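# Move mint tin from drawer to desk, then close drawer

## Task

Lift the mint tin out of the drawer that stands open and set it down on the desk, then push that drawer completely shut with its other contents left inside. The cabinets must stay roughly where they started, the robot must neither topple nor finish leaning, and the final state has to hold on its own, without the robot propping anything up.

## Robot and tools

ROBOT. TidyBot++: a wheeled base 0.54 m long, 0.50 m wide and 0.38 m tall on four driven casters, carrying one seven-joint arm with a two-finger gripper. The shoulder sits 0.12 m ahead of the base centre and 0.68 m off the floor. Segments: upper arm 0.42 m, forearm 0.31 m, hand 0.31 m (wrist to the hand point). The arm begins folded with the hand pointing down; folded, the hand reaches up to 0.08 m past the base front and the elbow up to 1.15 m high. A downward-pointing hand can be raised to about 0.94 m only close to the base, and less farther out. Cameras: base_camera (644x364 pinhole) and wrist_camera (644x476 fisheye, looking along the hand).

FRAMES. Base frame: origin on the floor below the base centre, x forward, y left, z up. hand_pose is reported in it and marks the point midway between the finger pads; its z axis runs out along the fingers and the fingers close along its y axis. Odometry frame is the base frame as it was at the start. Heading runs -3.142 to 3.142, positive to the left. base_tilt is in degrees, positive when leaning forward or right. Odometry counts wheel rotation, so slip looks like travel and drift of a few cm and degrees builds up.

execute_actions. Argument actions: a list holding either one action or nothing (empty list only reports state and images). An action may contain base, joints, or both, plus optional speeds; its motions start together. base is a relative offset from where the base last measured itself, with exactly one key: translate_m (metres, forward positive, -2 to 2), strafe_m (metres sideways, left positive, -2 to 2) or rotate_rad (radians, counter-clockwise from above positive, -6.3 to 6.3). joints is a dictionary of absolute targets by name, each a single number in radians except gripper_pos: joint_1_rad any angle (whole-arm turn about vertical, positive clockwise from above, opposite to rotate_rad); joint_2_rad shoulder -2.249 to 2.249; joint_3_rad any angle; joint_4_rad elbow -2.579 to 2.579; joint_5_rad any angle; joint_6_rad wrist -2.099 to 2.099; joint_7_rad any angle (hand roll; hand down, positive is counter-clockwise from above, 1.57 opens fingers left/right); gripper_pos 0 (open, gap about 85 mm) to 1 (closed, squeezing roughly 96-120 N per finger). Done tolerances: ±0.039 for joints 1-4, ±0.056 for 5-7, ±0.03 gripper. Unlimited joints take the short way, so turn more than half a revolution in steps. speeds caps top speed for that action only: translate_m and strafe_m 0.05-0.5 m/s, rotate_rad 0.1-1.57 rad/s (maximum is default). A base move needing over 8.667 s, or any action over 15 s, is refused; unknown keys or out-of-range values refuse the call with no motion. cameras: list of base_camera, wrist_camera or all; omitted or null gives all, [] gives none.

PLANAR ARM. With joint_1_rad 0, joint_3_rad 3.14, joint_5_rad 0 the arm moves in the base x-z plane. Tilts from vertical (forward positive): upper arm = j2, forearm = j2 - j4, hand = j2 - j4 - j6. Hand forward of shoulder = sum of length x sin(tilt); height above shoulder = sum of length x cos(tilt). Around j3 = 3.14, raising j3 or j5 swings a bent-forward forearm or hand to the right. Joints move up to 1.39 rad/s (1.22 for j5-j7).

wait: seconds from 0 to 10; nothing new is commanded and state plus images come back. zoom_image: camera (base_camera or wrist_camera) and region [x0, y0, x1, y1] in pixels, top-left origin, at most 504x504, taken from that camera's latest full image. finished_scene: scene number (1 or 2); ends the scene irreversibly and reports success, and the next task arrives in its result. Replying with no tool call ends everything.

RESULT LINES. base_status and joint_status tell how each motion ended: done; off_target (stopped short, may still push); contact_stop or time_out (target dropped, holding in place). For the base, done only means the wheels turned fully; a blocked base can say done while short. joint command not followed with a cause line means a self-collision check withheld all arm targets (gripper still runs); affected joints read not_followed and may be retried later. on_its_own lists uncommanded changes. motor_effort gives percent of max per motor, bracket = peak, noisy and biased. gripper done at 1 means empty; off_target shows where an object stopped the fingers. ARM HIT means a hard hit on base or arm. Torque fault (joints 1-4 at 104.5 N m, 5-7 at 51.3) freezes the arm for 10 s and skips the rest of the call; warnings come at 56.7 and 29.4. MOTOR HOT appears from 60 °C; at 75 °C an OVER-TEMPERATURE FAULT lets the arm sink and shows limit_stop_at_motor_heat; resend targets afterward.

PRACTICE. Friction leaves joints slightly off; correct by sending last command + (wanted - read). hand_pose itself can be 1-2 cm wrong, so check images. A held load makes the arm sag; never command a joint to its read angle while holding. Omitted joints or base may keep pushing toward old targets. The robot holds its last command while you think. Avoid dropping the tin, slamming the drawer, dragging cabinets, hard pushes, and catching the arm above about 0.8 m while driving, which can tip the robot; back away or retract the arm to level it. Loose objects may be nudged by outside disturbances. Faster robot motion is preferred once the task is solid.

Each tool is called after "Call:" as name([rows], argument=value, ...), one row to a line, values as JSON.

## Session

Call:
execute_actions(actions=[])

Scene clock: 0.00 s.
base_odometry: x=+0.000 y=+0.000 heading=+0.000 (m, m, rad; odometry frame)
base_tilt: forward=+0.3 right=+0.0 (deg)
base_status: not commanded
joint_positions: joint_1_rad=+0.046 joint_2_rad=-0.344 joint_3_rad=+3.198 joint_4_rad=-2.542 joint_5_rad=-0.041 joint_6_rad=-0.902 joint_7_rad=+1.628 gripper_pos=+0.000
joint_status: not commanded
motor_effort: joint_1_rad=+0 joint_2_rad=-2 joint_3_rad=+0 joint_4_rad=+17 joint_5_rad=-2 joint_6_rad=+2 joint_7_rad=-1 (%)
hand_pose: x=+0.2459 y=+0.0007 z=+0.5829 quat_wxyz=(-0.024, +0.999, -0.033, +0.022) (m; base frame)
pictures: base_camera, wrist_camera
Images, in order (width x height): base_camera 644x364, wrist_camera 644x476.

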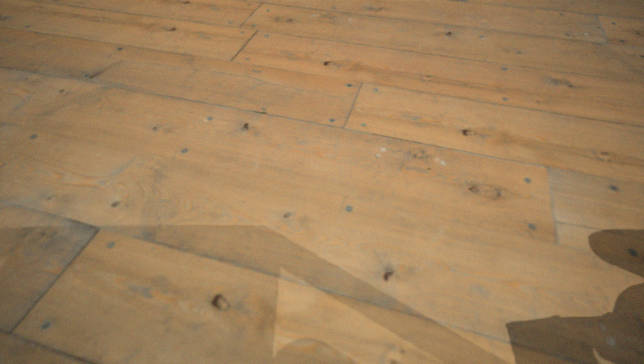

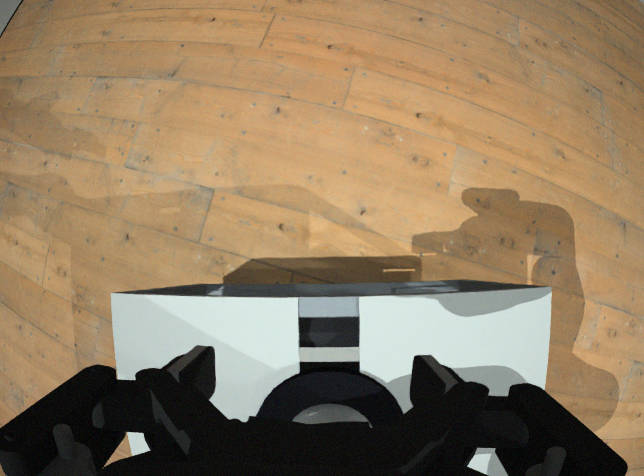

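Need to look around. Point the hand forward.

Call:
execute_actions([
  {"joints":{"joint_2_rad":0.0,"joint_4_rad":-1.57,"joint_6_rad":-0.3}},
], cameras=["wrist_camera"])

Scene clock: 2.40 s.
base_odometry: x=+0.000 y=+0.000 heading=+0.000 (m, m, rad; odometry frame)
base_tilt: forward=+0.3 right=+0.0 (deg)
base_status: not commanded
joint_positions: joint_1_rad=+0.046 joint_2_rad=-0.013 joint_3_rad=+3.198 joint_4_rad=-1.583 joint_5_rad=-0.041 joint_6_rad=-0.331 joint_7_rad=+1.628 gripper_pos=+0.000
joint_status: all done
motor_effort: joint_1_rad=+0(1) joint_2_rad=-22(23) joint_3_rad=+1(1) joint_4_rad=+22(22) joint_5_rad=+0(1) joint_6_rad=+9(9) joint_7_rad=-1(0) (%)
hand_pose: x=+0.7206 y=-0.0564 z=+1.0020 quat_wxyz=(+0.030, +0.813, -0.030, +0.581) (m; base frame)
pictures: wrist_camera
Images, in order (width x height): wrist_camera 644x476.

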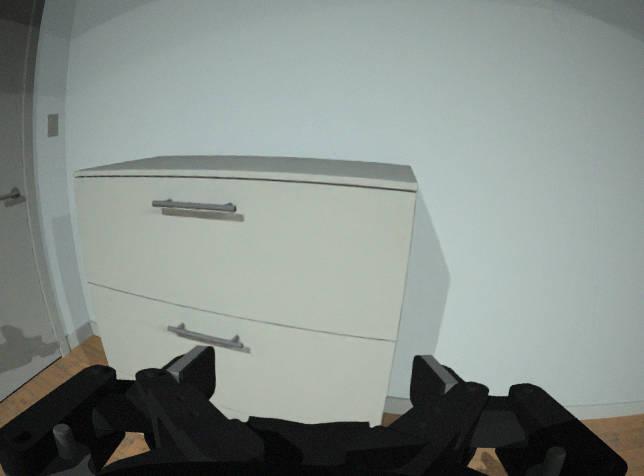

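A closed cabinet. Look around.

Call:
execute_actions([
  {"joints":{"joint_1_rad":1.3}},
], cameras=["wrist_camera"])

Scene clock: 5.03 s.
base_odometry: x=+0.000 y=+0.000 heading=+0.000 (m, m, rad; odometry frame)
base_tilt: forward=+0.3 right=+0.0 (deg)
base_status: not commanded
joint_positions: joint_1_rad=+1.293 joint_2_rad=-0.007 joint_3_rad=+3.200 joint_4_rad=-1.583 joint_5_rad=-0.041 joint_6_rad=-0.331 joint_7_rad=+1.628 gripper_pos=+0.000
joint_status: all done
motor_effort: joint_1_rad=+0(1) joint_2_rad=-22(23) joint_3_rad=+0(1) joint_4_rad=+22(21) joint_5_rad=+0(1) joint_6_rad=+9(9) joint_7_rad=+0(1) (%)
hand_pose: x=+0.2562 y=-0.5901 z=+0.9989 quat_wxyz=(+0.362, +0.643, -0.501, +0.452) (m; base frame)
pictures: wrist_camera
Images, in order (width x height): wrist_camera 644x476.

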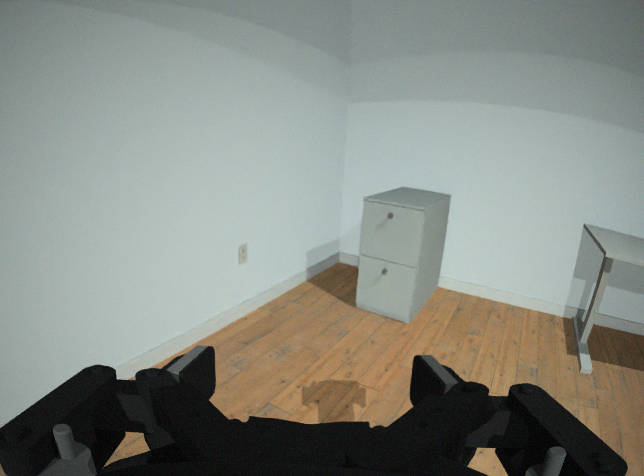

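Call:
execute_actions([
  {"joints":{"joint_1_rad":2.5}},
], cameras=["wrist_camera"])

Scene clock: 7.63 s.
base_odometry: x=+0.000 y=+0.000 heading=+0.000 (m, m, rad; odometry frame)
base_tilt: forward=+0.3 right=+0.0 (deg)
base_status: not commanded
joint_positions: joint_1_rad=+2.493 joint_2_rad=-0.007 joint_3_rad=+3.201 joint_4_rad=-1.583 joint_5_rad=-0.041 joint_6_rad=-0.331 joint_7_rad=+1.628 gripper_pos=+0.000
joint_status: all done
motor_effort: joint_1_rad=+1(1) joint_2_rad=-22(23) joint_3_rad=+0(2) joint_4_rad=+20(21) joint_5_rad=-1(1) joint_6_rad=+9(9) joint_7_rad=+0(0) (%)
hand_pose: x=-0.3817 y=-0.3413 z=+0.9988 quat_wxyz=(+0.554, +0.248, -0.777, +0.168) (m; base frame)
pictures: wrist_camera
Images, in order (width x height): wrist_camera 644x476.

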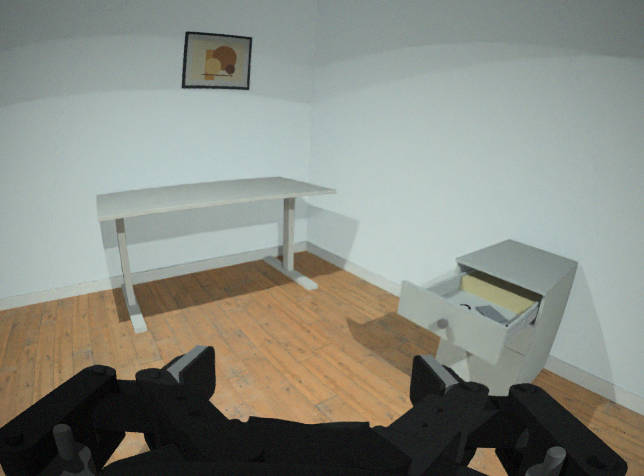

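Call:
execute_actions([
  {"base":{"rotate_rad":-3.14},"joints":{"joint_1_rad":0.0,"joint_6_rad":-0.7}},
])

Scene clock: 11.37 s.
base_odometry: x=+0.000 y=+0.000 heading=-3.139 (m, m, rad; odometry frame)
base_tilt: forward=+0.3 right=+0.1 (deg)
base_status: done
joint_positions: joint_1_rad=+0.008 joint_2_rad=-0.006 joint_3_rad=+3.200 joint_4_rad=-1.583 joint_5_rad=-0.041 joint_6_rad=-0.665 joint_7_rad=+1.628 gripper_pos=+0.000
joint_status: all done
motor_effort: joint_1_rad=+0(2) joint_2_rad=-21(23) joint_3_rad=+1(2) joint_4_rad=+20(21) joint_5_rad=+0(0) joint_6_rad=+7(9) joint_7_rad=+0(1) (%)
hand_pose: x=+0.6746 y=-0.0276 z=+0.9075 quat_wxyz=(+0.008, +0.900, -0.013, +0.435) (m; base frame)
pictures: base_camera, wrist_camera
Images, in order (width x height): base_camera 644x364, wrist_camera 644x476.

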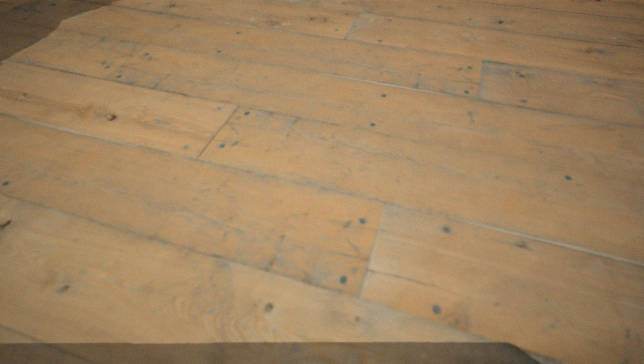

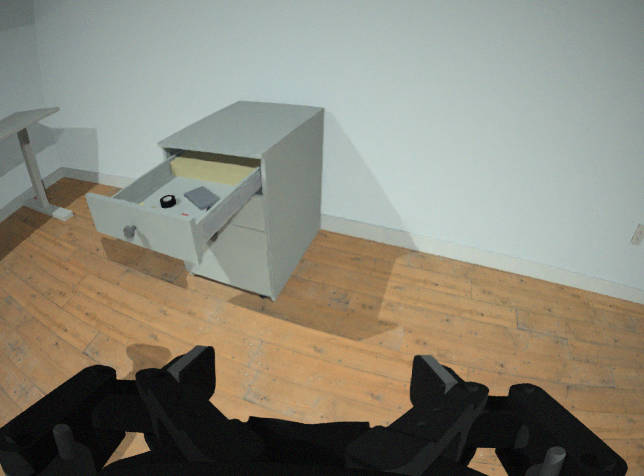

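Call:
execute_actions([
  {"base":{"strafe_m":0.7}},
], cameras=["wrist_camera"])

Scene clock: 14.27 s.
base_odometry: x=+0.001 y=-0.700 heading=-3.140 (m, m, rad; odometry frame)
base_tilt: forward=+0.3 right=+0.0 (deg)
base_status: done
joint_positions: joint_1_rad=+0.004 joint_2_rad=-0.006 joint_3_rad=+3.200 joint_4_rad=-1.583 joint_5_rad=-0.041 joint_6_rad=-0.666 joint_7_rad=+1.628 gripper_pos=+0.000
joint_status: not commanded
motor_effort: joint_1_rad=+1(2) joint_2_rad=-21(22) joint_3_rad=+0(3) joint_4_rad=+21(21) joint_5_rad=+0(1) joint_6_rad=+7(8) joint_7_rad=-1(0) (%)
hand_pose: x=+0.6747 y=-0.0253 z=+0.9075 quat_wxyz=(+0.007, +0.900, -0.011, +0.435) (m; base frame)
pictures: wrist_camera
Images, in order (width x height): wrist_camera 644x476.

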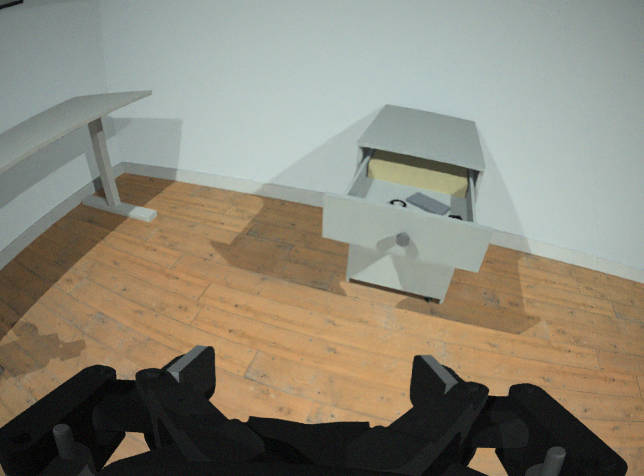

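Call:
execute_actions([
  {"base":{"strafe_m":-0.2}},
], cameras=[])

Call:
execute_actions([
  {"base":{"translate_m":0.5},"joints":{"joint_6_rad":-1.1}},
], cameras=["wrist_camera"])

Scene clock: 16.07 s.
base_odometry: x=+0.001 y=-0.500 heading=-3.141 (m, m, rad; odometry frame)
base_tilt: forward=+0.3 right=+0.1 (deg)
base_status: done
joint_positions: joint_1_rad=+0.003 joint_2_rad=-0.006 joint_3_rad=+3.200 joint_4_rad=-1.583 joint_5_rad=-0.041 joint_6_rad=-0.666 joint_7_rad=+1.628 gripper_pos=+0.000
joint_status: not commanded
motor_effort: joint_1_rad=+0(3) joint_2_rad=-21(23) joint_3_rad=+0(3) joint_4_rad=+21(22) joint_5_rad=-1(2) joint_6_rad=+7(8) joint_7_rad=-1(0) (%)
hand_pose: x=+0.6746 y=-0.0251 z=+0.9074 quat_wxyz=(+0.007, +0.900, -0.011, +0.435) (m; base frame)
pictures: none
No camera images: the call's "cameras" was empty. Leave "cameras" out to get every camera's image.

Scene clock: 18.40 s.
base_odometry: x=-0.500 y=-0.500 heading=-3.141 (m, m, rad; odometry frame)
base_tilt: forward=+0.4 right=+0.1 (deg)
base_status: done
joint_positions: joint_1_rad=+0.003 joint_2_rad=+0.004 joint_3_rad=+3.200 joint_4_rad=-1.578 joint_5_rad=-0.041 joint_6_rad=-1.089 joint_7_rad=+1.628 gripper_pos=+0.000
joint_status: all done
motor_effort: joint_1_rad=+0(1) joint_2_rad=-19(23) joint_3_rad=+0(2) joint_4_rad=+19(21) joint_5_rad=+0(2) joint_6_rad=+5(7) joint_7_rad=-1(0) (%)
hand_pose: x=+0.5767 y=-0.0156 z=+0.8218 quat_wxyz=(-0.006, +0.972, -0.007, +0.234) (m; base frame)
pictures: wrist_camera
Images, in order (width x height): wrist_camera 644x476.

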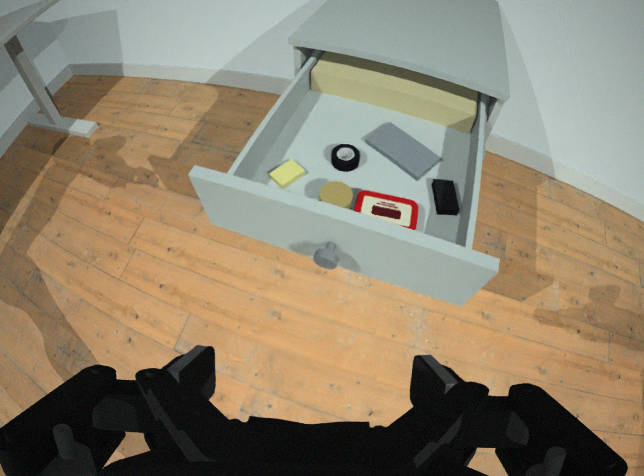

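Call:
execute_actions([
  {"base":{"translate_m":0.2},"joints":{"joint_2_rad":0.416,"joint_4_rad":-1.168,"joint_6_rad":-1.557}},
])

Scene clock: 20.53 s.
base_odometry: x=-0.700 y=-0.500 heading=-3.141 (m, m, rad; odometry frame)
base_tilt: forward=+0.3 right=+0.0 (deg)
base_status: done
joint_positions: joint_1_rad=+0.003 joint_2_rad=+0.419 joint_3_rad=+3.200 joint_4_rad=-1.183 joint_5_rad=-0.041 joint_6_rad=-1.523 joint_7_rad=+1.628 gripper_pos=+0.000
joint_status: all done
motor_effort: joint_1_rad=+0(1) joint_2_rad=-33(39) joint_3_rad=+0(2) joint_4_rad=+16(20) joint_5_rad=-1(1) joint_6_rad=+1(6) joint_7_rad=-1(0) (%)
hand_pose: x=+0.6103 y=-0.0122 z=+0.7452 quat_wxyz=(-0.008, +1.000, +0.000, +0.009) (m; base frame)
pictures: base_camera, wrist_camera
Images, in order (width x height): base_camera 644x364, wrist_camera 644x476.

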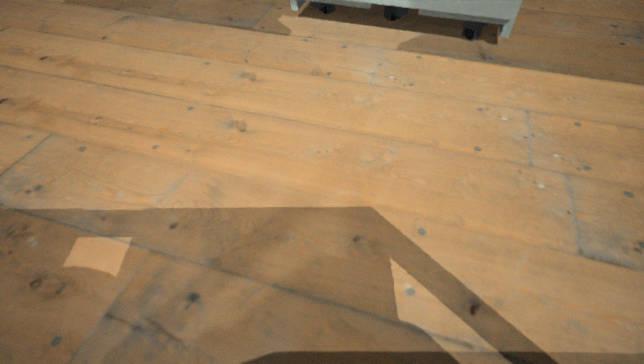

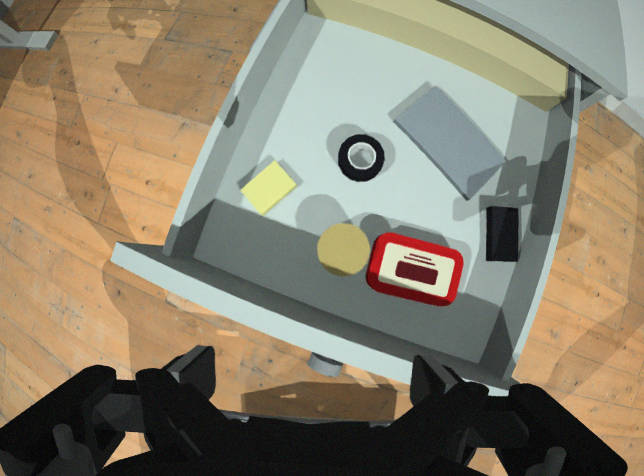

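Call:
execute_actions([
  {"joints":{"joint_1_rad":0.23,"joint_2_rad":0.564,"joint_4_rad":-0.926,"joint_6_rad":-1.65,"joint_7_rad":0.0}},
], cameras=["wrist_camera"])

Scene clock: 22.77 s.
base_odometry: x=-0.700 y=-0.500 heading=-3.141 (m, m, rad; odometry frame)
base_tilt: forward=+0.4 right=+0.1 (deg)
base_status: not commanded
joint_positions: joint_1_rad=+0.225 joint_2_rad=+0.554 joint_3_rad=+3.200 joint_4_rad=-0.940 joint_5_rad=-0.041 joint_6_rad=-1.615 joint_7_rad=+0.017 gripper_pos=+0.000
joint_status: all done
motor_effort: joint_1_rad=+0(2) joint_2_rad=-38(39) joint_3_rad=-1(1) joint_4_rad=+16(16) joint_5_rad=-1(1) joint_6_rad=+1(2) joint_7_rad=-1(0) (%)
hand_pose: x=+0.6484 y=-0.1324 z=+0.7524 quat_wxyz=(-0.014, +0.612, -0.791, +0.010) (m; base frame)
pictures: wrist_camera
Images, in order (width x height): wrist_camera 644x476.

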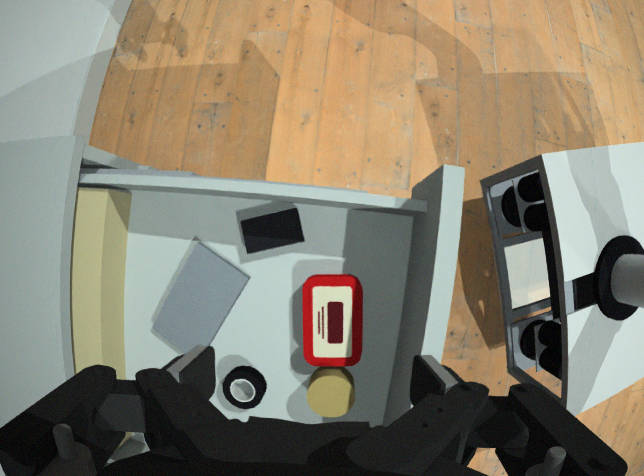

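Call:
execute_actions([
  {"joints":{"joint_2_rad":0.622,"joint_4_rad":-1.316,"joint_6_rad":-1.2}},
], cameras=["wrist_camera"])

Scene clock: 24.53 s.
base_odometry: x=-0.700 y=-0.500 heading=-3.141 (m, m, rad; odometry frame)
base_tilt: forward=+0.4 right=+0.0 (deg)
base_status: not commanded
joint_positions: joint_1_rad=+0.225 joint_2_rad=+0.622 joint_3_rad=+3.200 joint_4_rad=-1.305 joint_5_rad=-0.041 joint_6_rad=-1.233 joint_7_rad=+0.017 gripper_pos=+0.000
joint_status: all done
motor_effort: joint_1_rad=+1(0) joint_2_rad=-39(42) joint_3_rad=+0(0) joint_4_rad=+16(17) joint_5_rad=+0(1) joint_6_rad=+1(1) joint_7_rad=-1(1) (%)
hand_pose: x=+0.6370 y=-0.1338 z=+0.6029 quat_wxyz=(+0.003, +0.606, -0.796, -0.008) (m; base frame)
pictures: wrist_camera
Images, in order (width x height): wrist_camera 644x476.

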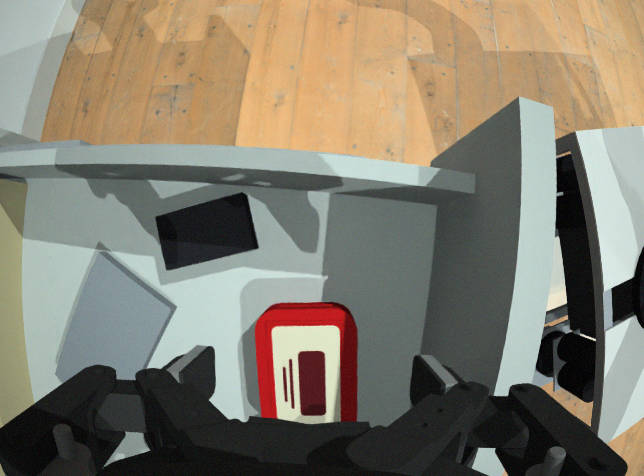

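Call:
execute_actions([
  {"joints":{"joint_2_rad":0.729,"joint_4_rad":-1.474,"joint_6_rad":-0.93}},
], cameras=[])

Call:
execute_actions([
  {"joints":{"gripper_pos":1}},
], cameras=["wrist_camera"])

Scene clock: 25.83 s.
base_odometry: x=-0.700 y=-0.500 heading=-3.141 (m, m, rad; odometry frame)
base_tilt: forward=+0.3 right=+0.0 (deg)
base_status: not commanded
joint_positions: joint_1_rad=+0.225 joint_2_rad=+0.694 joint_3_rad=+3.200 joint_4_rad=-1.444 joint_5_rad=-0.041 joint_6_rad=-0.967 joint_7_rad=+0.017 gripper_pos=+0.000
joint_status: all done
motor_effort: joint_1_rad=+1(2) joint_2_rad=-33(41) joint_3_rad=+0(0) joint_4_rad=+11(16) joint_5_rad=+0(1) joint_6_rad=+2(7) joint_7_rad=+0(0) (%)
hand_pose: x=+0.6473 y=-0.1401 z=+0.5250 quat_wxyz=(-0.010, +0.604, -0.797, +0.016) (m; base frame)
pictures: none
No camera images: the call's "cameras" was empty. Leave "cameras" out to get every camera's image.

Scene clock: 26.93 s.
base_odometry: x=-0.700 y=-0.500 heading=-3.141 (m, m, rad; odometry frame)
base_tilt: forward=+0.4 right=+0.0 (deg)
base_status: not commanded
joint_positions: joint_1_rad=+0.226 joint_2_rad=+0.676 joint_3_rad=+3.200 joint_4_rad=-1.449 joint_5_rad=-0.041 joint_6_rad=-0.964 joint_7_rad=+0.017 gripper_pos=+0.366
joint_status: gripper_pos off_target (ended at +0.366, target +1.000)
motor_effort: joint_1_rad=+0(1) joint_2_rad=-29(33) joint_3_rad=-1(1) joint_4_rad=+11(14) joint_5_rad=+0(2) joint_6_rad=+3(7) joint_7_rad=-1(0) (%)
hand_pose: x=+0.6481 y=-0.1408 z=+0.5336 quat_wxyz=(-0.015, +0.603, -0.797, +0.022) (m; base frame)
pictures: wrist_camera
Images, in order (width x height): wrist_camera 644x476.

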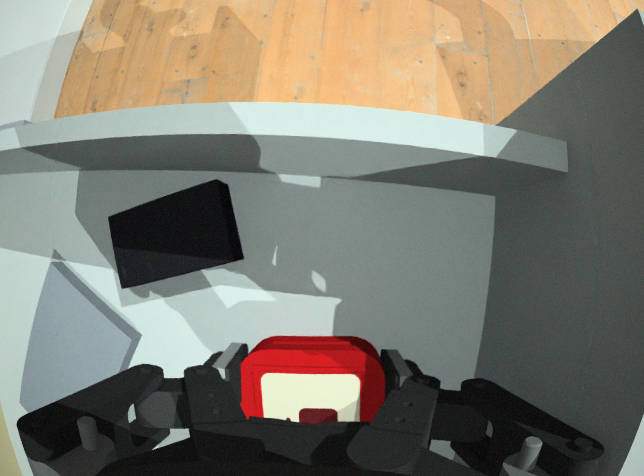

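Call:
execute_actions([
  {"joints":{"joint_2_rad":0.564,"joint_4_rad":-0.926,"joint_6_rad":-1.65}},
], cameras=[])

Call:
execute_actions([
  {"joints":{"joint_1_rad":-1.0,"joint_6_rad":-1.0,"joint_7_rad":1.57}},
], cameras=["wrist_camera"])

Scene clock: 28.90 s.
base_odometry: x=-0.700 y=-0.500 heading=-3.141 (m, m, rad; odometry frame)
base_tilt: forward=+0.4 right=+0.0 (deg)
base_status: not commanded
joint_positions: joint_1_rad=+0.226 joint_2_rad=+0.566 joint_3_rad=+3.200 joint_4_rad=-0.941 joint_5_rad=-0.041 joint_6_rad=-1.618 joint_7_rad=+0.017 gripper_pos=+0.366
joint_status: all done
motor_effort: joint_1_rad=+0(0) joint_2_rad=-40(47) joint_3_rad=+0(0) joint_4_rad=+18(18) joint_5_rad=-1(1) joint_6_rad=+1(5) joint_7_rad=+0(0) (%)
hand_pose: x=+0.6478 y=-0.1327 z=+0.7455 quat_wxyz=(-0.009, +0.611, -0.791, +0.004) (m; base frame)
pictures: none
No camera images: the call's "cameras" was empty. Leave "cameras" out to get every camera's image.

Scene clock: 31.43 s.
base_odometry: x=-0.700 y=-0.500 heading=-3.141 (m, m, rad; odometry frame)
base_tilt: forward=+0.3 right=+0.0 (deg)
base_status: not commanded
joint_positions: joint_1_rad=-0.999 joint_2_rad=+0.566 joint_3_rad=+3.200 joint_4_rad=-0.941 joint_5_rad=-0.041 joint_6_rad=-1.036 joint_7_rad=+1.537 gripper_pos=+0.366
joint_status: all done
motor_effort: joint_1_rad=+0(2) joint_2_rad=-43(43) joint_3_rad=+0(1) joint_4_rad=+19(21) joint_5_rad=+0(1) joint_6_rad=+6(5) joint_7_rad=+0(2) (%)
hand_pose: x=+0.5226 y=+0.5909 z=+0.7997 quat_wxyz=(-0.144, +0.857, +0.422, +0.258) (m; base frame)
pictures: wrist_camera
Images, in order (width x height): wrist_camera 644x476.

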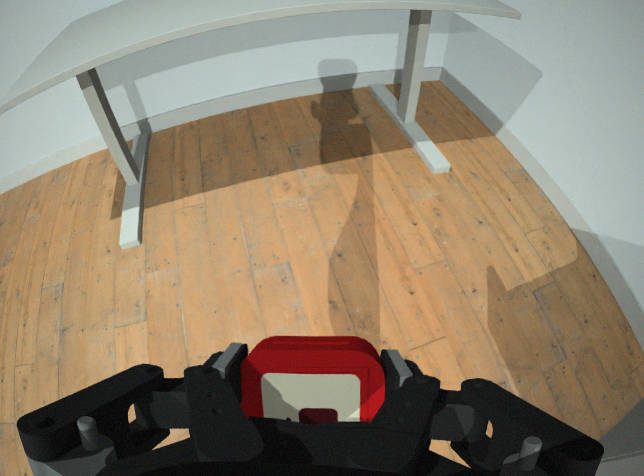

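Call:
execute_actions([
  {"base":{"rotate_rad":1.57},"joints":{"joint_1_rad":0.0,"joint_4_rad":-0.5,"joint_6_rad":-1.3}},
], cameras=[])

Call:
execute_actions([
  {"base":{"translate_m":0.5}},
], cameras=["wrist_camera"])

Scene clock: 34.30 s.
base_odometry: x=-0.700 y=-0.500 heading=-1.572 (m, m, rad; odometry frame)
base_tilt: forward=+0.4 right=+0.1 (deg)
base_status: done
joint_positions: joint_1_rad=-0.012 joint_2_rad=+0.567 joint_3_rad=+3.200 joint_4_rad=-0.519 joint_5_rad=-0.041 joint_6_rad=-1.269 joint_7_rad=+1.537 gripper_pos=+0.366
joint_status: all done
motor_effort: joint_1_rad=+0(3) joint_2_rad=-42(45) joint_3_rad=+0(2) joint_4_rad=+18(22) joint_5_rad=-1(1) joint_6_rad=+7(8) joint_7_rad=+0(1) (%)
hand_pose: x=+0.8442 y=-0.0050 z=+0.9629 quat_wxyz=(-0.005, +0.923, -0.025, +0.383) (m; base frame)
pictures: none
No camera images: the call's "cameras" was empty. Leave "cameras" out to get every camera's image.

Scene clock: 36.67 s.
base_odometry: x=-0.700 y=-1.000 heading=-1.572 (m, m, rad; odometry frame)
base_tilt: forward=+0.4 right=+0.1 (deg)
base_status: done
joint_positions: joint_1_rad=-0.010 joint_2_rad=+0.576 joint_3_rad=+3.200 joint_4_rad=-0.517 joint_5_rad=-0.041 joint_6_rad=-1.273 joint_7_rad=+1.537 gripper_pos=+0.366
joint_status: not commanded
motor_effort: joint_1_rad=+0(1) joint_2_rad=-41(46) joint_3_rad=+0(1) joint_4_rad=+19(20) joint_5_rad=+0(1) joint_6_rad=+7(8) joint_7_rad=-1(0) (%)
hand_pose: x=+0.8456 y=-0.0058 z=+0.9571 quat_wxyz=(-0.005, +0.925, -0.025, +0.378) (m; base frame)
pictures: wrist_camera
Images, in order (width x height): wrist_camera 644x476.

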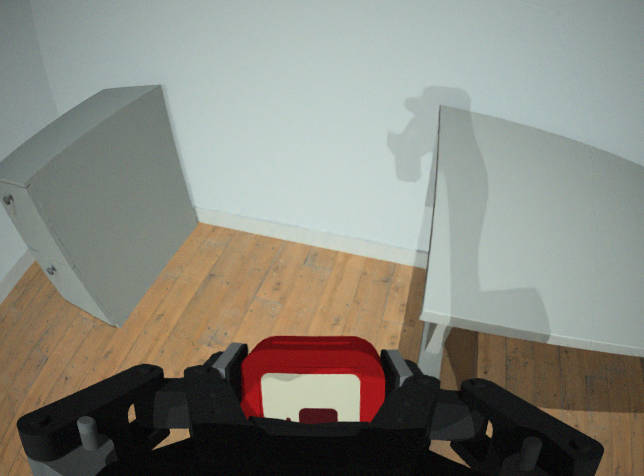

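Call:
execute_actions([
  {"joints":{"joint_1_rad":0.55}},
], cameras=["wrist_camera"])

Scene clock: 38.70 s.
base_odometry: x=-0.700 y=-1.000 heading=-1.572 (m, m, rad; odometry frame)
base_tilt: forward=+0.4 right=+0.0 (deg)
base_status: not commanded
joint_positions: joint_1_rad=+0.549 joint_2_rad=+0.576 joint_3_rad=+3.200 joint_4_rad=-0.517 joint_5_rad=-0.041 joint_6_rad=-1.273 joint_7_rad=+1.537 gripper_pos=+0.366
joint_status: all done
motor_effort: joint_1_rad=+1(2) joint_2_rad=-42(43) joint_3_rad=+0(2) joint_4_rad=+19(19) joint_5_rad=+0(1) joint_6_rad=+7(7) joint_7_rad=-1(1) (%)
hand_pose: x=+0.7318 y=-0.3905 z=+0.9571 quat_wxyz=(+0.100, +0.882, -0.280, +0.365) (m; base frame)
pictures: wrist_camera
Images, in order (width x height): wrist_camera 644x476.

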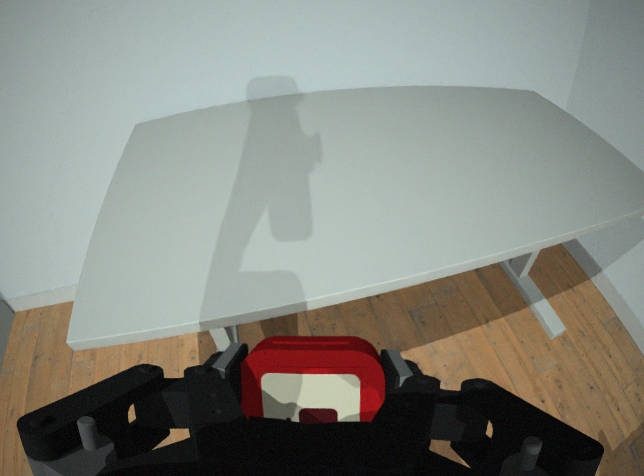

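Call:
execute_actions([
  {"base":{"translate_m":0.3},"joints":{"joint_6_rad":-2.05}},
], cameras=["wrist_camera"])

Scene clock: 40.70 s.
base_odometry: x=-0.700 y=-1.300 heading=-1.571 (m, m, rad; odometry frame)
base_tilt: forward=+0.5 right=+0.1 (deg)
base_status: done
joint_positions: joint_1_rad=+0.548 joint_2_rad=+0.572 joint_3_rad=+3.200 joint_4_rad=-0.514 joint_5_rad=-0.041 joint_6_rad=-2.040 joint_7_rad=+1.537 gripper_pos=+0.366
joint_status: all done
motor_effort: joint_1_rad=-1(3) joint_2_rad=-37(42) joint_3_rad=-1(1) joint_4_rad=+15(19) joint_5_rad=+0(1) joint_6_rad=+1(7) joint_7_rad=+0(1) (%)
hand_pose: x=+0.5522 y=-0.2719 z=+0.8705 quat_wxyz=(+0.000, +0.954, -0.301, +0.008) (m; base frame)
pictures: wrist_camera
Images, in order (width x height): wrist_camera 644x476.

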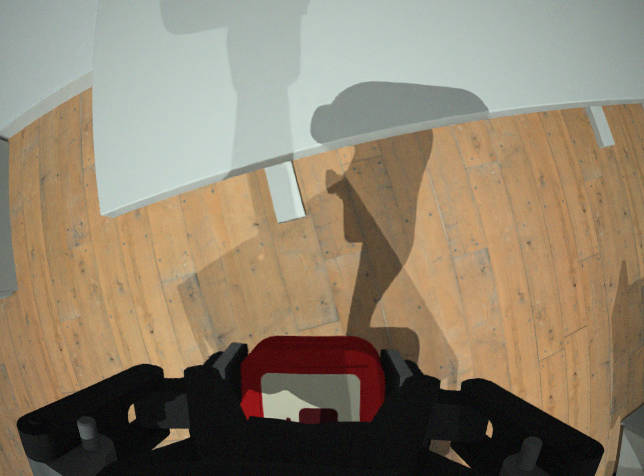

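Call:
execute_actions([
  {"base":{"translate_m":0.2}},
])

Scene clock: 42.37 s.
base_odometry: x=-0.700 y=-1.501 heading=-1.570 (m, m, rad; odometry frame)
base_tilt: forward=+0.3 right=+0.1 (deg)
base_status: done
joint_positions: joint_1_rad=+0.547 joint_2_rad=+0.573 joint_3_rad=+3.200 joint_4_rad=-0.514 joint_5_rad=-0.041 joint_6_rad=-2.040 joint_7_rad=+1.537 gripper_pos=+0.366
joint_status: not commanded
motor_effort: joint_1_rad=+1(3) joint_2_rad=-37(41) joint_3_rad=-1(0) joint_4_rad=+15(15) joint_5_rad=+0(1) joint_6_rad=+1(2) joint_7_rad=+0(1) (%)
hand_pose: x=+0.5526 y=-0.2717 z=+0.8700 quat_wxyz=(+0.000, +0.954, -0.301, +0.008) (m; base frame)
pictures: base_camera, wrist_camera
Images, in order (width x height): base_camera 644x364, wrist_camera 644x476.

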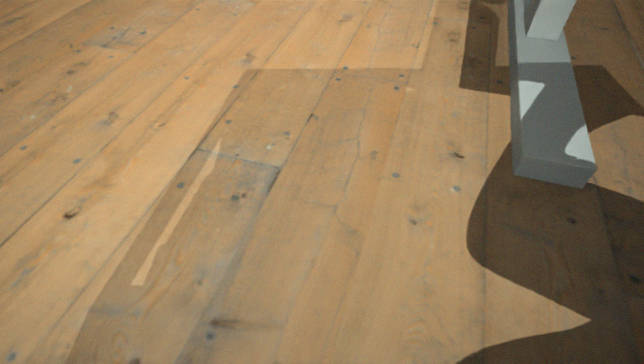

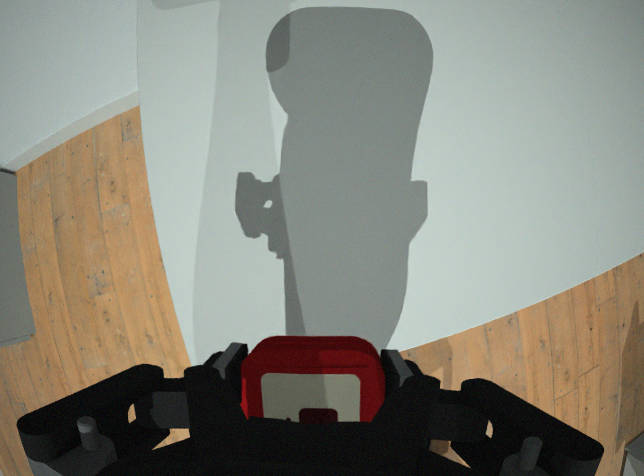

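Call:
execute_actions([
  {"joints":{"joint_2_rad":0.8,"joint_4_rad":-0.35,"joint_6_rad":-2.0}},
], cameras=["wrist_camera"])

Scene clock: 44.20 s.
base_odometry: x=-0.700 y=-1.501 heading=-1.570 (m, m, rad; odometry frame)
base_tilt: forward=+0.4 right=+0.0 (deg)
base_status: not commanded
joint_positions: joint_1_rad=+0.547 joint_2_rad=+0.810 joint_3_rad=+3.200 joint_4_rad=-0.368 joint_5_rad=-0.041 joint_6_rad=-2.031 joint_7_rad=+1.537 gripper_pos=+0.366
joint_status: all done
motor_effort: joint_1_rad=+0(1) joint_2_rad=-45(49) joint_3_rad=-1(2) joint_4_rad=+15(16) joint_5_rad=-1(0) joint_6_rad=+0(0) joint_7_rad=+0(1) (%)
hand_pose: x=+0.6067 y=-0.3043 z=+0.7816 quat_wxyz=(-0.007, +0.954, -0.298, -0.032) (m; base frame)
pictures: wrist_camera
Images, in order (width x height): wrist_camera 644x476.

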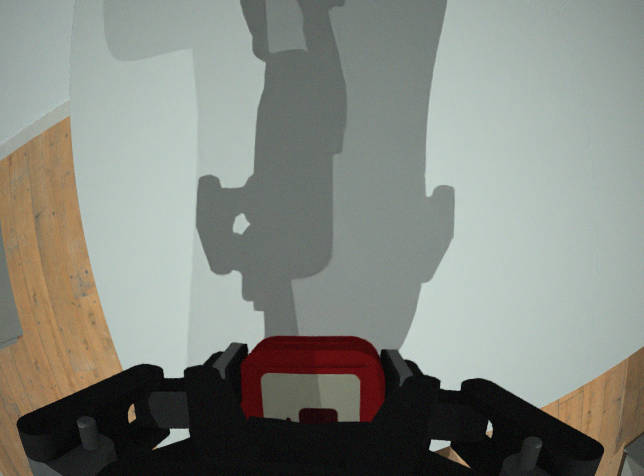

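Over the desk. Release, then retreat.

Call:
execute_actions([
  {"joints":{"gripper_pos":0}},
], cameras=[])

Call:
execute_actions([
  {"base":{"translate_m":-1.0},"joints":{"joint_1_rad":0.0,"joint_2_rad":0.3,"joint_4_rad":-1.2,"joint_6_rad":-1.0}},
], cameras=["wrist_camera"])

Scene clock: 47.80 s.
base_odometry: x=-0.700 y=-1.501 heading=-1.570 (m, m, rad; odometry frame)
base_tilt: forward=+0.3 right=+0.0 (deg)
base_status: not commanded
joint_positions: joint_1_rad=+0.547 joint_2_rad=+0.809 joint_3_rad=+3.200 joint_4_rad=-0.367 joint_5_rad=-0.041 joint_6_rad=-2.031 joint_7_rad=+1.537 gripper_pos=+0.000
joint_status: all done
motor_effort: joint_1_rad=+1(0) joint_2_rad=-44(45) joint_3_rad=+0(1) joint_4_rad=+15(15) joint_5_rad=+0(1) joint_6_rad=+0(0) joint_7_rad=+0(0) (%)
hand_pose: x=+0.6068 y=-0.3043 z=+0.7820 quat_wxyz=(-0.006, +0.954, -0.298, -0.032) (m; base frame)
pictures: none
No camera images: the call's "cameras" was empty. Leave "cameras" out to get every camera's image.

Scene clock: 51.23 s.
base_odometry: x=-0.701 y=-0.500 heading=-1.569 (m, m, rad; odometry frame)
base_tilt: forward=+0.4 right=+0.0 (deg)
base_status: done
joint_positions: joint_1_rad=+0.010 joint_2_rad=+0.300 joint_3_rad=+3.199 joint_4_rad=-1.186 joint_5_rad=-0.041 joint_6_rad=-1.032 joint_7_rad=+1.537 gripper_pos=+0.000
joint_status: all done
motor_effort: joint_1_rad=+1(4) joint_2_rad=-32(48) joint_3_rad=+0(2) joint_4_rad=+19(20) joint_5_rad=-1(1) joint_6_rad=+6(6) joint_7_rad=+0(1) (%)
hand_pose: x=+0.7385 y=-0.0248 z=+0.8579 quat_wxyz=(-0.007, +0.950, -0.049, +0.307) (m; base frame)
pictures: wrist_camera
Images, in order (width x height): wrist_camera 644x476.

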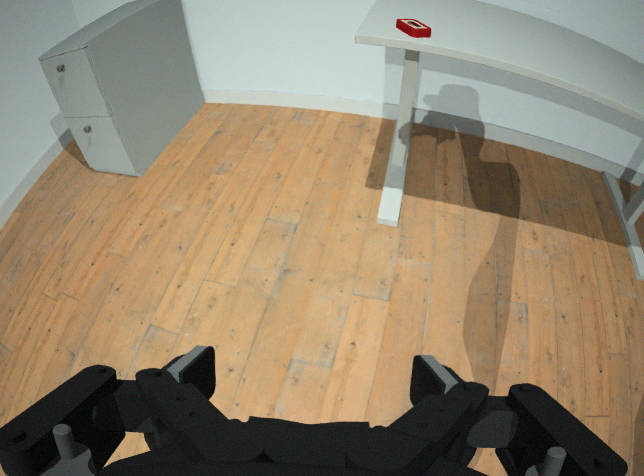

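Call:
execute_actions([
  {"base":{"rotate_rad":-1.57},"joints":{"gripper_pos":1}},
], cameras=[])

Call:
execute_actions([
  {"base":{"strafe_m":0.17}},
], cameras=[])

Call:
execute_actions([
  {"base":{"rotate_rad":-0.3}},
])

Scene clock: 54.13 s.
base_odometry: x=-0.701 y=-0.500 heading=-3.139 (m, m, rad; odometry frame)
base_tilt: forward=+0.3 right=+0.0 (deg)
base_status: done
joint_positions: joint_1_rad=+0.007 joint_2_rad=+0.307 joint_3_rad=+3.205 joint_4_rad=-1.186 joint_5_rad=-0.041 joint_6_rad=-1.028 joint_7_rad=+1.537 gripper_pos=+0.999
joint_status: all done
motor_effort: joint_1_rad=+1(4) joint_2_rad=-32(36) joint_3_rad=+0(3) joint_4_rad=+20(19) joint_5_rad=-1(2) joint_6_rad=+6(6) joint_7_rad=+0(0) (%)
hand_pose: x=+0.7410 y=-0.0265 z=+0.8541 quat_wxyz=(-0.005, +0.951, -0.050, +0.306) (m; base frame)
pictures: none
No camera images: the call's "cameras" was empty. Leave "cameras" out to get every camera's image.

Scene clock: 55.67 s.
base_odometry: x=-0.701 y=-0.671 heading=-3.139 (m, m, rad; odometry frame)
base_tilt: forward=+0.3 right=+0.0 (deg)
base_status: done
joint_positions: joint_1_rad=-0.004 joint_2_rad=+0.307 joint_3_rad=+3.199 joint_4_rad=-1.186 joint_5_rad=-0.041 joint_6_rad=-1.028 joint_7_rad=+1.537 gripper_pos=+0.999
joint_status: not commanded
motor_effort: joint_1_rad=+1(3) joint_2_rad=-33(34) joint_3_rad=+0(2) joint_4_rad=+20(20) joint_5_rad=-1(1) joint_6_rad=+6(6) joint_7_rad=-1(0) (%)
hand_pose: x=+0.7412 y=-0.0166 z=+0.8541 quat_wxyz=(-0.009, +0.951, -0.042, +0.306) (m; base frame)
pictures: none
No camera images: the call's "cameras" was empty. Leave "cameras" out to get every camera's image.

Scene clock: 57.07 s.
base_odometry: x=-0.701 y=-0.671 heading=+2.844 (m, m, rad; odometry frame)
base_tilt: forward=+0.3 right=+0.0 (deg)
base_status: done
joint_positions: joint_1_rad=+0.004 joint_2_rad=+0.307 joint_3_rad=+3.203 joint_4_rad=-1.186 joint_5_rad=-0.041 joint_6_rad=-1.028 joint_7_rad=+1.537 gripper_pos=+0.999
joint_status: not commanded
motor_effort: joint_1_rad=+1(4) joint_2_rad=-32(34) joint_3_rad=+0(3) joint_4_rad=+19(20) joint_5_rad=+0(1) joint_6_rad=+6(6) joint_7_rad=+0(0) (%)
hand_pose: x=+0.7411 y=-0.0236 z=+0.8541 quat_wxyz=(-0.007, +0.951, -0.048, +0.306) (m; base frame)
pictures: base_camera, wrist_camera
Images, in order (width x height): base_camera 644x364, wrist_camera 644x476.

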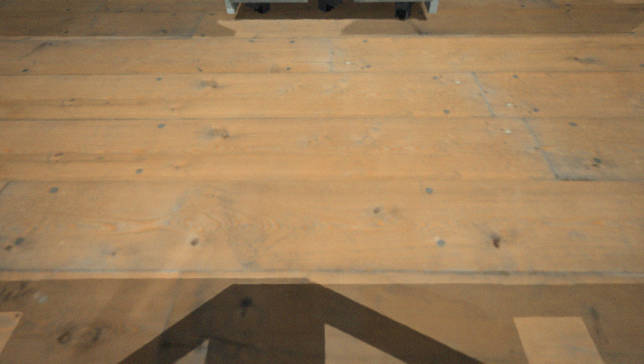

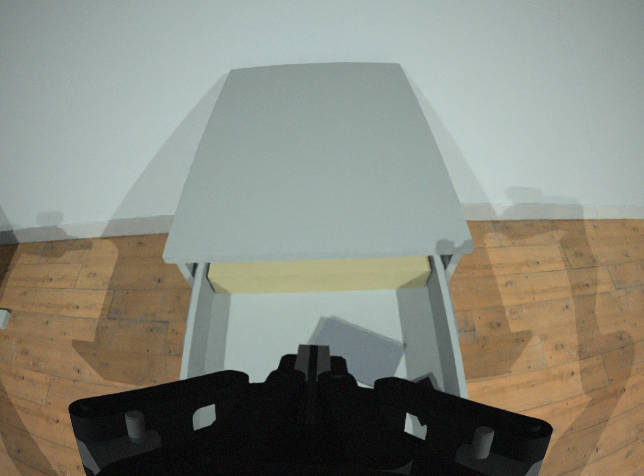

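Call:
execute_actions([
  {"base":{"translate_m":-0.1},"joints":{"joint_2_rad":0.423,"joint_4_rad":-2.29,"joint_6_rad":-0.2}},
])

Scene clock: 59.83 s.
base_odometry: x=-0.605 y=-0.700 heading=+2.843 (m, m, rad; odometry frame)
base_tilt: forward=+0.3 right=+0.0 (deg)
base_status: done
joint_positions: joint_1_rad=+0.004 joint_2_rad=+0.410 joint_3_rad=+3.203 joint_4_rad=-2.277 joint_5_rad=-0.041 joint_6_rad=-0.235 joint_7_rad=+1.537 gripper_pos=+0.999
joint_status: all done
motor_effort: joint_1_rad=+0(1) joint_2_rad=-24(37) joint_3_rad=+0(1) joint_4_rad=+9(20) joint_5_rad=+0(2) joint_6_rad=+3(5) joint_7_rad=+0(0) (%)
hand_pose: x=+0.4929 y=-0.0233 z=+0.4815 quat_wxyz=(+0.007, +0.992, -0.064, +0.110) (m; base frame)
pictures: base_camera, wrist_camera
Images, in order (width x height): base_camera 644x364, wrist_camera 644x476.

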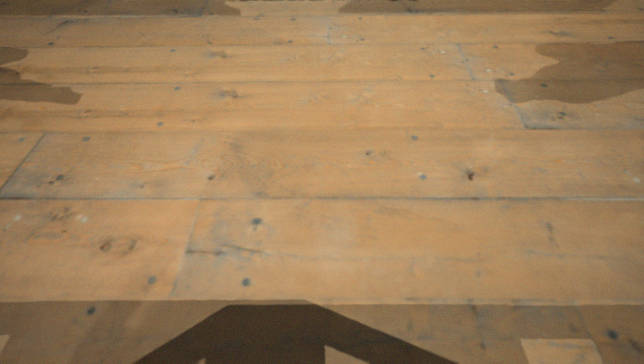

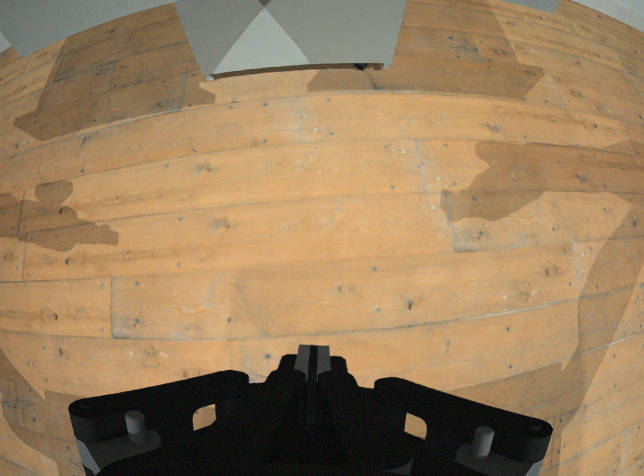

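Drive forward slowly to push.

Call:
execute_actions([
  {"base":{"translate_m":0.5},"speeds":{"translate_m":0.2}},
])

Scene clock: 79.33 s.
base_odometry: x=-1.083 y=-0.553 heading=+2.842 (m, m, rad; odometry frame)
base_tilt: forward=+0.4 right=+0.0 (deg)
base_status: done
joint_positions: joint_1_rad=+0.004 joint_2_rad=+0.419 joint_3_rad=+3.203 joint_4_rad=-2.298 joint_5_rad=-0.041 joint_6_rad=-0.234 joint_7_rad=+1.538 gripper_pos=+0.999
joint_status: not commanded
motor_effort: joint_1_rad=+1(1) joint_2_rad=-24(27) joint_3_rad=+0(2) joint_4_rad=+8(16) joint_5_rad=+0(2) joint_6_rad=+2(8) joint_7_rad=-1(1) (%)
hand_pose: x=+0.4788 y=-0.0223 z=+0.4740 quat_wxyz=(+0.007, +0.993, -0.064, +0.096) (m; base frame)
pictures: base_camera, wrist_camera
Images, in order (width x height): base_camera 644x364, wrist_camera 644x476.

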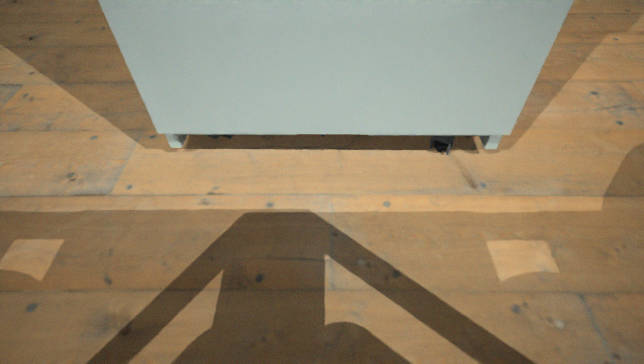

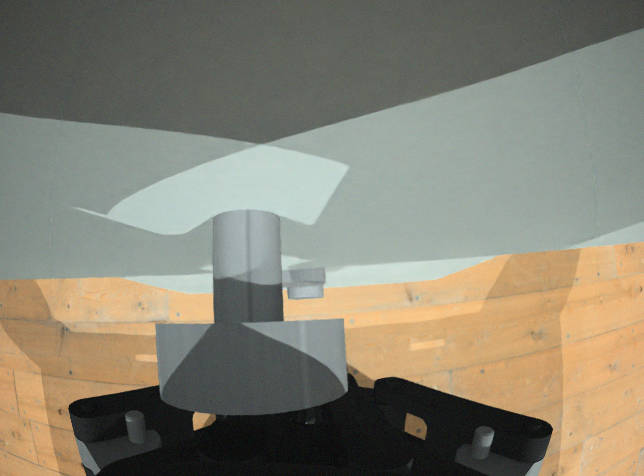

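Call:
execute_actions([
  {"base":{"translate_m":0.06},"speeds":{"translate_m":0.1}},
], cameras=["wrist_camera"])

Scene clock: 80.63 s.
base_odometry: x=-1.140 y=-0.535 heading=+2.842 (m, m, rad; odometry frame)
base_tilt: forward=+0.3 right=+0.0 (deg)
base_status: done
joint_positions: joint_1_rad=-0.002 joint_2_rad=+0.402 joint_3_rad=+3.195 joint_4_rad=-2.352 joint_5_rad=-0.041 joint_6_rad=-0.234 joint_7_rad=+1.546 gripper_pos=+0.999
joint_status: not commanded
motor_effort: joint_1_rad=+2(3) joint_2_rad=-19(26) joint_3_rad=+2(3) joint_4_rad=+17(24) joint_5_rad=-1(2) joint_6_rad=+8(11) joint_7_rad=-2(2) (%)
hand_pose: x=+0.4504 y=-0.0156 z=+0.4702 quat_wxyz=(+0.005, +0.996, -0.054, +0.077) (m; base frame)
pictures: wrist_camera
Images, in order (width x height): wrist_camera 644x476.

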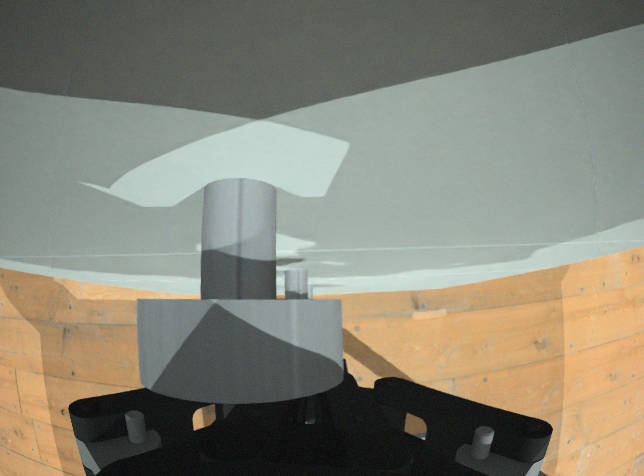

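Arm is yielding: closed. Back off.

Call:
execute_actions([
  {"base":{"translate_m":-0.3}},
], cameras=[])

Call:
finished_scene(scene=1)

Scene clock: 82.67 s.
base_odometry: x=-0.854 y=-0.624 heading=+2.841 (m, m, rad; odometry frame)
base_tilt: forward=+0.3 right=+0.0 (deg)
base_status: done
joint_positions: joint_1_rad=-0.002 joint_2_rad=+0.422 joint_3_rad=+3.196 joint_4_rad=-2.291 joint_5_rad=-0.041 joint_6_rad=-0.228 joint_7_rad=+1.546 gripper_pos=+0.999
joint_status: not commanded
motor_effort: joint_1_rad=+0(3) joint_2_rad=-25(27) joint_3_rad=+0(3) joint_4_rad=+8(17) joint_5_rad=+0(1) joint_6_rad=+2(7) joint_7_rad=+0(2) (%)
hand_pose: x=+0.4844 y=-0.0180 z=+0.4746 quat_wxyz=(+0.006, +0.993, -0.055, +0.101) (m; base frame)
pictures: none
No camera images: the call's "cameras" was empty. Leave "cameras" out to get every camera's image.

The scene is finished: the task was done.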